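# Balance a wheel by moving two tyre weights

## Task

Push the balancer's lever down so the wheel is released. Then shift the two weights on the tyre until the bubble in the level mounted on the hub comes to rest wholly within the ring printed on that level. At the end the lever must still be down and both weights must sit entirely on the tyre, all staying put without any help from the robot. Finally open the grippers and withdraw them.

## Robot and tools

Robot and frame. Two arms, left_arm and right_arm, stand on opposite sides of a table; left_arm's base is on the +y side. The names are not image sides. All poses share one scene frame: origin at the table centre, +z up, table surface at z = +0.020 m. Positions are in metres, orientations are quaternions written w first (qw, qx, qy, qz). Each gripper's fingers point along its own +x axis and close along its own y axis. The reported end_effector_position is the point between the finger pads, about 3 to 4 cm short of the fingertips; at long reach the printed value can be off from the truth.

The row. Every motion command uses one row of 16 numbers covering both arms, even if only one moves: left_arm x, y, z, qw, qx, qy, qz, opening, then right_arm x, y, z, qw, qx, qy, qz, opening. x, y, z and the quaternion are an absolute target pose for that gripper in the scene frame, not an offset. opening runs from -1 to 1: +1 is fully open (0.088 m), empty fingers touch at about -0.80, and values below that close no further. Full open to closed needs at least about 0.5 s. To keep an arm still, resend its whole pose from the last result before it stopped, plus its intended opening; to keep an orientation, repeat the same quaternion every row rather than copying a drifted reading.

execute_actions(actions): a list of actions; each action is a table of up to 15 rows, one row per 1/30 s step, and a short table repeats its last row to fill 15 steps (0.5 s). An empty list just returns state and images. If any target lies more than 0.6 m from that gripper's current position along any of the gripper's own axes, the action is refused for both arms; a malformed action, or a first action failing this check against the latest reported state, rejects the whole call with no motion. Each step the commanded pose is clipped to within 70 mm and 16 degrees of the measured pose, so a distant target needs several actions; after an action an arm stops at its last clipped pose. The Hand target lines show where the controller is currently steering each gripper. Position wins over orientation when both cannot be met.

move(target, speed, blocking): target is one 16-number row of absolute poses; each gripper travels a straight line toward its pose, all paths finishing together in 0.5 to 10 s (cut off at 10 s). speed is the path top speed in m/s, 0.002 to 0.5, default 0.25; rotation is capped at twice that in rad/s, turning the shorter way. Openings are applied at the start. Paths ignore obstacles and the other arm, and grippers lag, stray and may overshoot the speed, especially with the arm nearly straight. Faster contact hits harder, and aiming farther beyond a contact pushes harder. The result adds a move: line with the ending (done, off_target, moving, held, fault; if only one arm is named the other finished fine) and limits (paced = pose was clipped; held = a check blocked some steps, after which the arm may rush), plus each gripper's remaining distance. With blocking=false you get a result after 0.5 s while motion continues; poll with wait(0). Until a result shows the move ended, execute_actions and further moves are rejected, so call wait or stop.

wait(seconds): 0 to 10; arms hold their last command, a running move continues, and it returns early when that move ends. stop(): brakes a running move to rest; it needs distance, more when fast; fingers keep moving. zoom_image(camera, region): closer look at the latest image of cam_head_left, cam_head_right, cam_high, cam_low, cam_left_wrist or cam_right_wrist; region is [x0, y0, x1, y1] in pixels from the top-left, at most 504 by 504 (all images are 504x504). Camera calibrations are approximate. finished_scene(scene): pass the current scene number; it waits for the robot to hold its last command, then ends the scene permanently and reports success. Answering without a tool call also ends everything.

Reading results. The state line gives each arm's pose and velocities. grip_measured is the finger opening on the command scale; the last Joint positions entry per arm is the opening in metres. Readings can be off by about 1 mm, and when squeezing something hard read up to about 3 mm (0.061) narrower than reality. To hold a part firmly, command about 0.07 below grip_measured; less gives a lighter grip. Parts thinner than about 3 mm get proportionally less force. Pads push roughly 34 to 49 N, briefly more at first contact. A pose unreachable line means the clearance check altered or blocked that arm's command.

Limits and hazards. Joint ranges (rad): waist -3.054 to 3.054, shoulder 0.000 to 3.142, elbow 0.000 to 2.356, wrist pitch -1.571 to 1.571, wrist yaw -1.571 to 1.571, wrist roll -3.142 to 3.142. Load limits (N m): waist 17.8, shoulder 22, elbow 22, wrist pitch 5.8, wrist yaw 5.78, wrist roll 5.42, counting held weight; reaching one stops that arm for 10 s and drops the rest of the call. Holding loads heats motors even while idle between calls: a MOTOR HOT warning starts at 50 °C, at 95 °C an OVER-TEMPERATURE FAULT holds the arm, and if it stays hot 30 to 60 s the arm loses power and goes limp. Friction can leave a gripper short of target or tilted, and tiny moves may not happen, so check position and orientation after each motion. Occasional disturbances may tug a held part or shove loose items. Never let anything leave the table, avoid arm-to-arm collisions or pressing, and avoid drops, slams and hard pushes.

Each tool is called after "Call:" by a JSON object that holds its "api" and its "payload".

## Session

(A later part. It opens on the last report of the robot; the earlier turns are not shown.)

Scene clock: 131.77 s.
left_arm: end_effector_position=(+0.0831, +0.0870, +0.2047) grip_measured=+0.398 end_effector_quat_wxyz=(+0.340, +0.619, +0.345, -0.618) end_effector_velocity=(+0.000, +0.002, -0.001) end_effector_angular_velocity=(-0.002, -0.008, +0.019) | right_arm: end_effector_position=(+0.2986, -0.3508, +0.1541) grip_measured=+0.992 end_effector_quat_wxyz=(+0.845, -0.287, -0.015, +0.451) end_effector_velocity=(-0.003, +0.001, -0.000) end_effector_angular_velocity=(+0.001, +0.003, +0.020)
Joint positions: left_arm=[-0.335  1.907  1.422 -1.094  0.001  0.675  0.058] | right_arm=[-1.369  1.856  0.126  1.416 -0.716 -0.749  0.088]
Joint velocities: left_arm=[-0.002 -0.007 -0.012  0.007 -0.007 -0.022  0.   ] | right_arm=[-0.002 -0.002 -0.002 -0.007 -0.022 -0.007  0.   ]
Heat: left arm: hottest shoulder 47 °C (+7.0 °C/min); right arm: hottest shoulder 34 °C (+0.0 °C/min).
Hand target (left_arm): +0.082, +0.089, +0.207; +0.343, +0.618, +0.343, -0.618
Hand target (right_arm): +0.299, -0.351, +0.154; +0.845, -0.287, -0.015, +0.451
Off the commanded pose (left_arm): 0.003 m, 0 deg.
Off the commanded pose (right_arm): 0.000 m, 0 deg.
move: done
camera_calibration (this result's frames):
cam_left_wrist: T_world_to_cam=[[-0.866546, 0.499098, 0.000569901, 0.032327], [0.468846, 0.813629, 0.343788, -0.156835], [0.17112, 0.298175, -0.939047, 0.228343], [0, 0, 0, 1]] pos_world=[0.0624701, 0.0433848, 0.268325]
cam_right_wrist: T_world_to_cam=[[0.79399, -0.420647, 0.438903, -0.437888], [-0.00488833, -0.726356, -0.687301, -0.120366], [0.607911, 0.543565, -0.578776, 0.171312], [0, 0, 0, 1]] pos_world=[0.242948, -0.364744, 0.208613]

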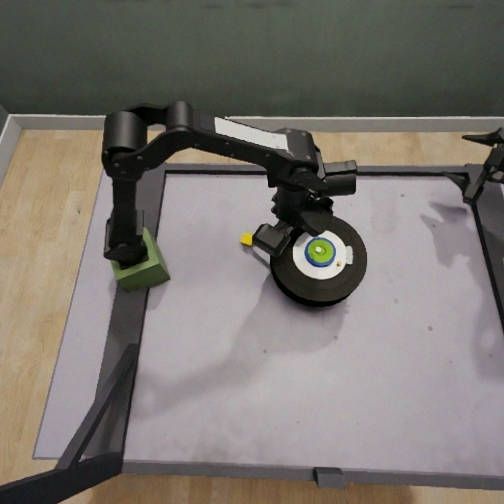

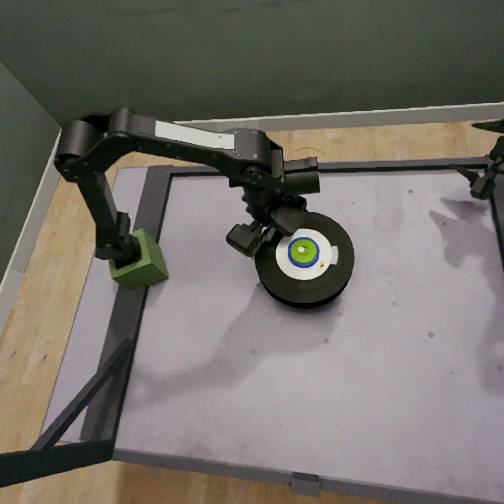

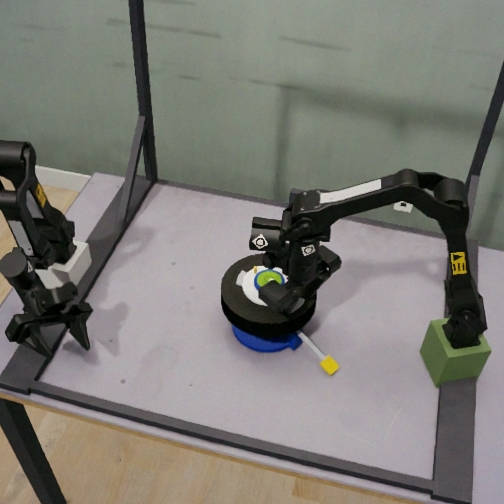

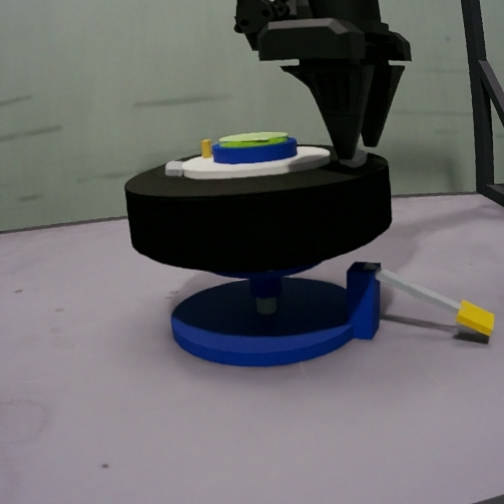

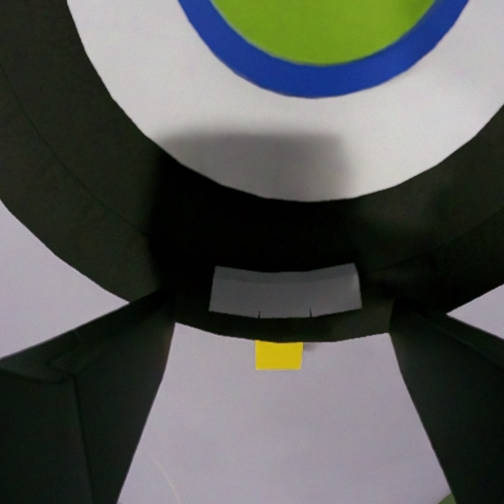

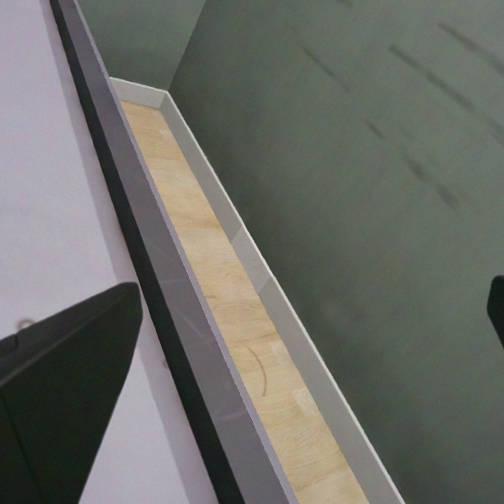

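Call:
{"api": "move", "payload": {"target": [0.082,0.088,0.191,0.343,0.618,0.343,-0.618,0.4,0.299,-0.351,0.154,0.845,-0.287,-0.015,0.451,1], "speed": 0.03}}

Call:
{"api": "move", "payload": {"target": [0.082,0.088,0.191,0.343,0.618,0.343,-0.618,-0.09,0.299,-0.351,0.154,0.845,-0.287,-0.015,0.451,1]}}

Call:
{"api": "move", "payload": {"target": [0.085,0.091,0.204,0.325,0.628,0.325,-0.628,-0.09,0.299,-0.351,0.154,0.845,-0.287,-0.015,0.451,1], "speed": 0.03}}

Scene clock: 139.70 s.
left_arm: end_effector_position=(+0.0832, +0.0860, +0.1946) grip_measured=+0.398 end_effector_quat_wxyz=(+0.346, +0.617, +0.340, -0.620) end_effector_velocity=(-0.002, -0.001, +0.002) end_effector_angular_velocity=(-0.013, +0.006, +0.005) | right_arm: end_effector_position=(+0.2986, -0.3508, +0.1541) grip_measured=+0.992 end_effector_quat_wxyz=(+0.845, -0.287, -0.015, +0.451) end_effector_velocity=(-0.001, -0.002, -0.005) end_effector_angular_velocity=(-0.011, +0.020, -0.008)
Joint positions: left_arm=[-0.335  1.906  1.38  -1.034  0.001  0.674  0.058] | right_arm=[-1.369  1.856  0.126  1.416 -0.716 -0.749  0.088]
Joint velocities: left_arm=[-0.002 -0.007 -0.002  0.007  0.007 -0.007 -0.   ] | right_arm=[-0.002  0.002 -0.002 -0.022  0.007 -0.007 -0.   ]
Heat: left arm: hottest shoulder 48 °C (+6.0 °C/min); right arm: hottest shoulder 34 °C (+0.0 °C/min).
Hand target (left_arm): +0.082, +0.088, +0.191; +0.343, +0.618, +0.343, -0.618
Hand target (right_arm): +0.299, -0.351, +0.154; +0.845, -0.287, -0.015, +0.451
Off the commanded pose (left_arm): 0.004 m, 1 deg.
Off the commanded pose (right_arm): 0.000 m, 0 deg.
move: done
camera_calibration (this result's frames):
cam_left_wrist: T_world_to_cam=[[-0.867296, 0.49769, -0.0100935, 0.035212], [0.466905, 0.820345, 0.330203, -0.150323], [0.172619, 0.281671, -0.943856, 0.221307], [0, 0, 0, 1]] pos_world=[0.062524, 0.0434564, 0.258874]
cam_right_wrist: T_world_to_cam=[[0.79399, -0.420647, 0.438903, -0.437888], [-0.00488833, -0.726356, -0.687301, -0.120366], [0.607911, 0.543565, -0.578776, 0.171312], [0, 0, 0, 1]] pos_world=[0.242948, -0.364744, 0.208613]

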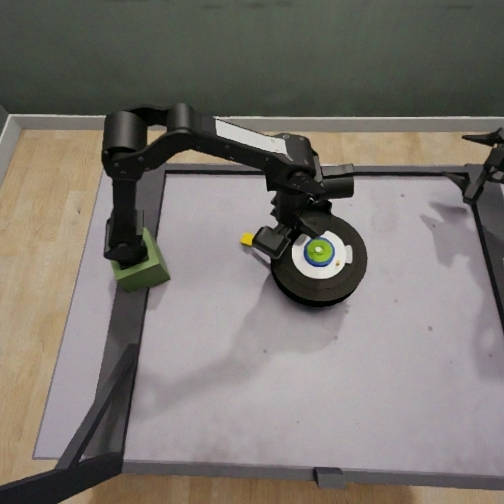

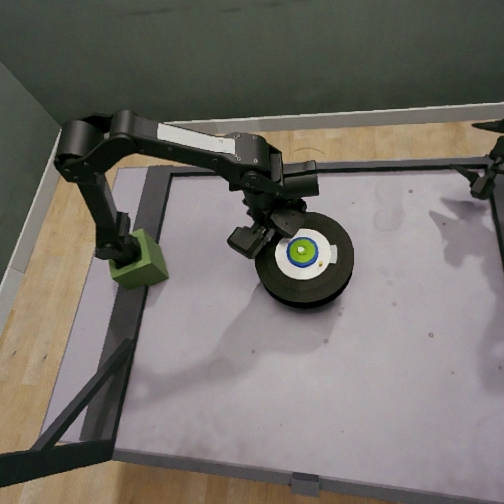

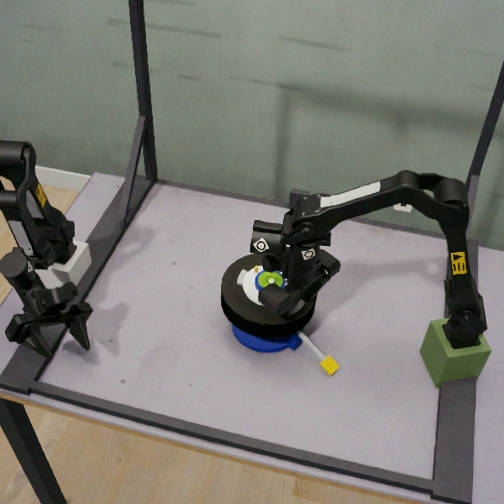

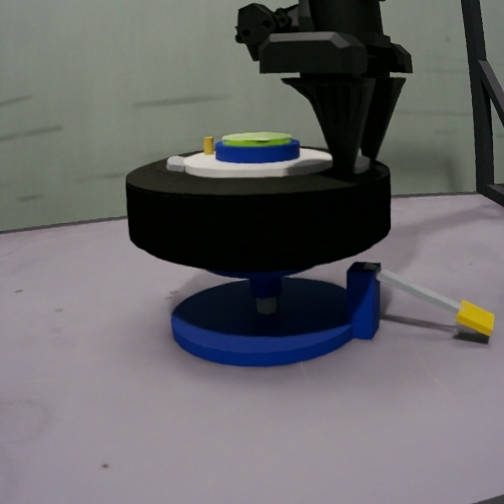

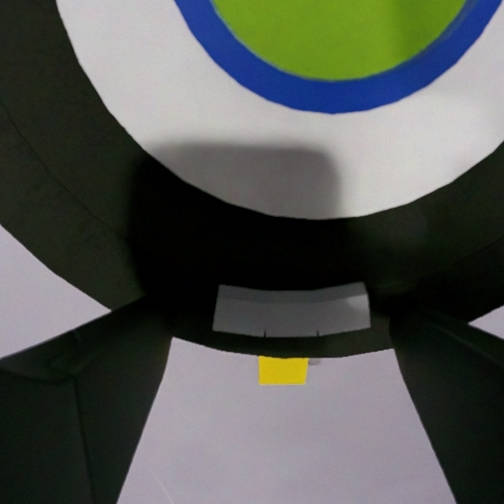

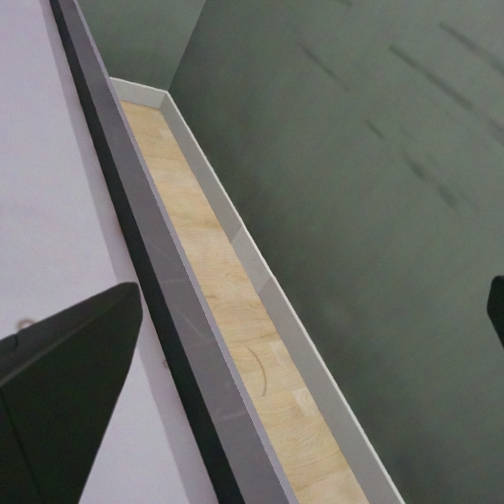

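Scene clock: 140.40 s.
left_arm: end_effector_position=(+0.0832, +0.0859, +0.1946) grip_measured=-0.028 end_effector_quat_wxyz=(+0.346, +0.617, +0.340, -0.620) end_effector_velocity=(-0.000, +0.002, -0.001) end_effector_angular_velocity=(+0.013, -0.006, -0.010) | right_arm: end_effector_position=(+0.2986, -0.3508, +0.1541) grip_measured=+0.992 end_effector_quat_wxyz=(+0.845, -0.287, -0.015, +0.451) end_effector_velocity=(-0.003, -0.000, -0.002) end_effector_angular_velocity=(-0.022, -0.016, +0.013)
Joint positions: left_arm=[-0.335  1.906  1.38  -1.034  0.001  0.674  0.038] | right_arm=[-1.369  1.856  0.126  1.416 -0.716 -0.749  0.088]
Joint velocities: left_arm=[-0.002  0.002 -0.002 -0.007 -0.007  0.007 -0.   ] | right_arm=[-0.002 -0.002 -0.007 -0.007 -0.007 -0.037 -0.   ]
Heat: left arm: hottest shoulder 48 °C (+6.1 °C/min); right arm: hottest shoulder 34 °C (+0.0 °C/min).
Hand target (left_arm): +0.082, +0.088, +0.191; +0.343, +0.618, +0.343, -0.618
Hand target (right_arm): +0.299, -0.351, +0.154; +0.845, -0.287, -0.015, +0.451
Off the commanded pose (left_arm): 0.004 m, 1 deg.
Off the commanded pose (right_arm): 0.000 m, 0 deg.
move: done
camera_calibration (this result's frames):
cam_left_wrist: T_world_to_cam=[[-0.867296, 0.497686, -0.0103202, 0.0353059], [0.46689, 0.82047, 0.329913, -0.150213], [0.17266, 0.281313, -0.943955, 0.221376], [0, 0, 0, 1]] pos_world=[0.0625308, 0.0433981, 0.25889]
cam_right_wrist: T_world_to_cam=[[0.79399, -0.420647, 0.438903, -0.437888], [-0.00488833, -0.726356, -0.687301, -0.120366], [0.607911, 0.543565, -0.578776, 0.171312], [0, 0, 0, 1]] pos_world=[0.242948, -0.364744, 0.208613]

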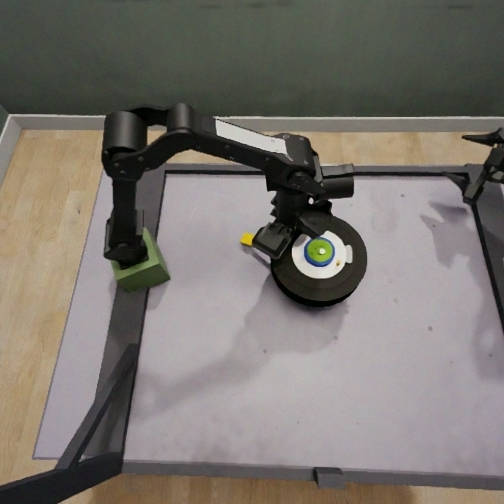

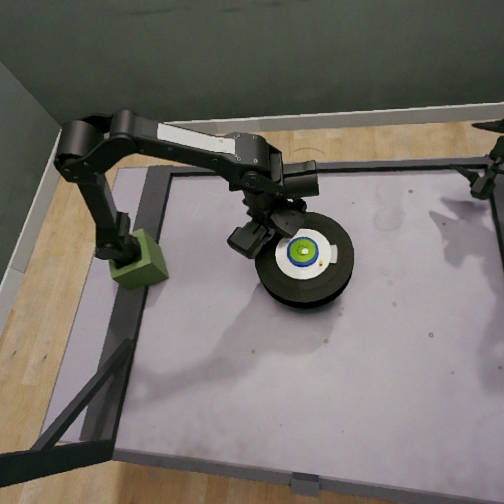

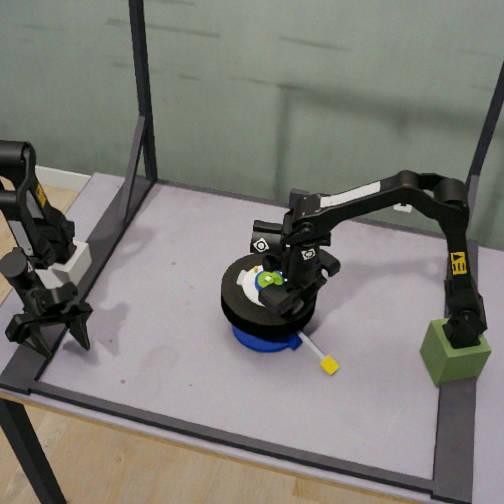

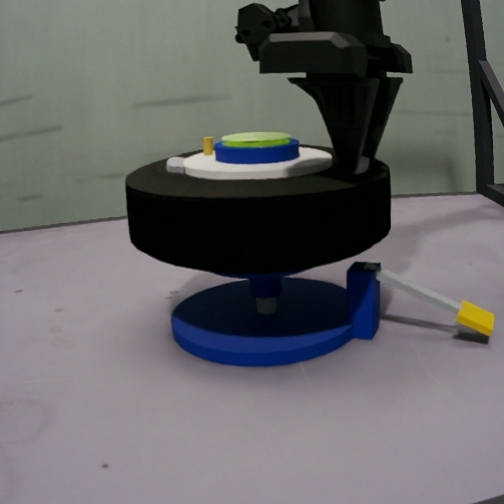

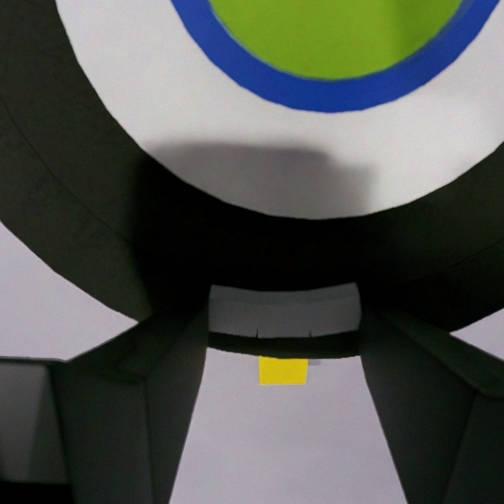

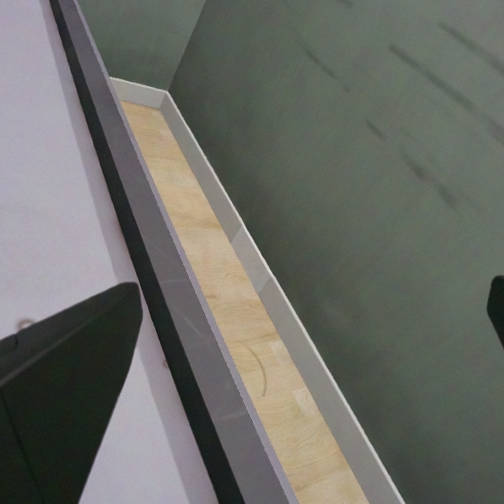

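Scene clock: 141.60 s.
left_arm: end_effector_position=(+0.0834, +0.0935, +0.1973) grip_measured=-0.028 end_effector_quat_wxyz=(+0.318, +0.630, +0.333, -0.625) end_effector_velocity=(-0.000, +0.004, +0.001) end_effector_angular_velocity=(+0.018, -0.005, -0.010) | right_arm: end_effector_position=(+0.2986, -0.3508, +0.1541) grip_measured=+0.992 end_effector_quat_wxyz=(+0.845, -0.287, -0.015, +0.451) end_effector_velocity=(-0.002, +0.002, +0.001) end_effector_angular_velocity=(-0.007, -0.013, +0.024)
Joint positions: left_arm=[-0.332  1.901  1.384 -1.075  0.001  0.732  0.038] | right_arm=[-1.369  1.856  0.126  1.416 -0.716 -0.749  0.088]
Joint velocities: left_arm=[-0.002 -0.002  0.002 -0.022 -0.007  0.007  0.   ] | right_arm=[-0.002 -0.002  0.002 -0.007 -0.022 -0.022 -0.   ]
Heat: left arm: hottest shoulder 48 °C (+6.0 °C/min); right arm: hottest shoulder 34 °C (+0.0 °C/min).
Hand target (left_arm): +0.085, +0.091, +0.204; +0.325, +0.628, +0.325, -0.628
Hand target (right_arm): +0.299, -0.351, +0.154; +0.845, -0.287, -0.015, +0.451
Off the commanded pose (left_arm): 0.007 m, 1 deg.
Off the commanded pose (right_arm): 0.000 m, 0 deg.
move: done
camera_calibration (this result's frames):
cam_left_wrist: T_world_to_cam=[[-0.838244, 0.545213, 0.00942795, 0.0209566], [0.512907, 0.782469, 0.353086, -0.162252], [0.18513, 0.300808, -0.935543, 0.217224], [0, 0, 0, 1]] pos_world=[0.0605722, 0.0501886, 0.260314]
cam_right_wrist: T_world_to_cam=[[0.79399, -0.420647, 0.438903, -0.437888], [-0.00488833, -0.726356, -0.687301, -0.120366], [0.607911, 0.543565, -0.578776, 0.171312], [0, 0, 0, 1]] pos_world=[0.242948, -0.364744, 0.208613]

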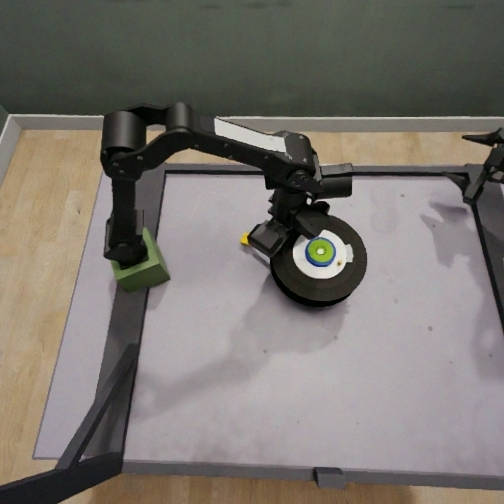

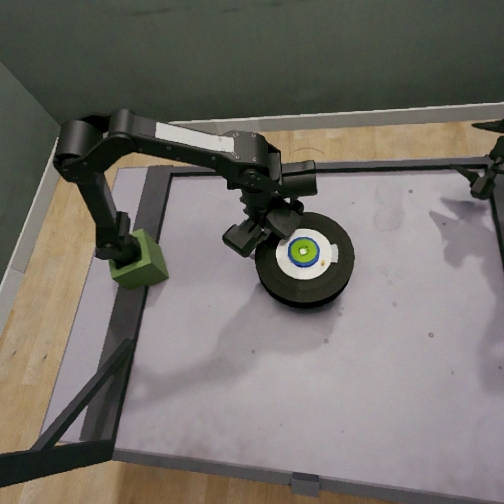

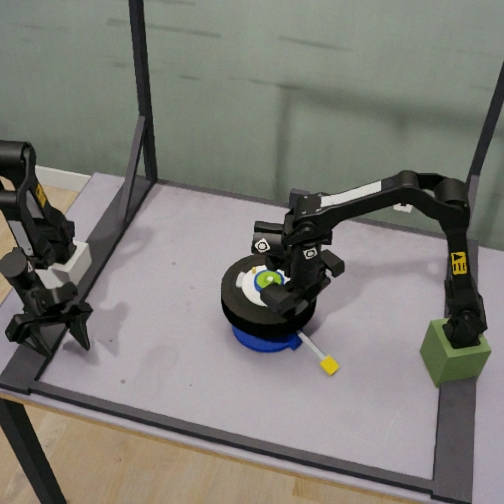

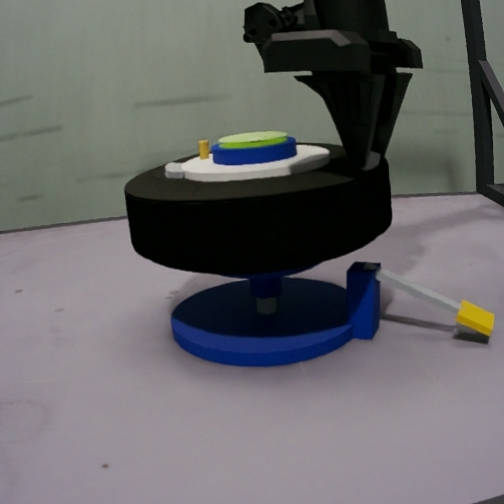

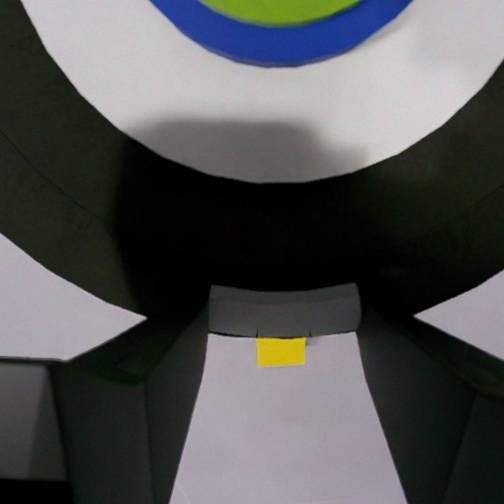

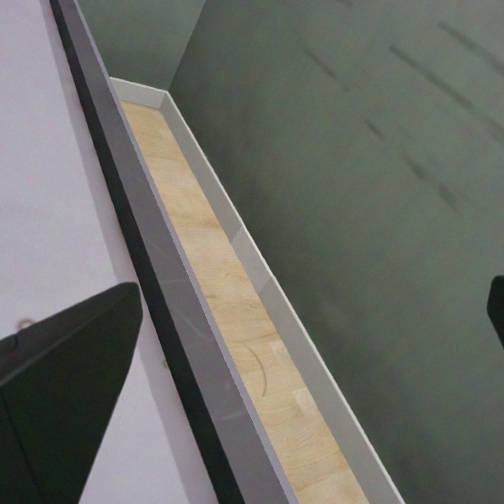

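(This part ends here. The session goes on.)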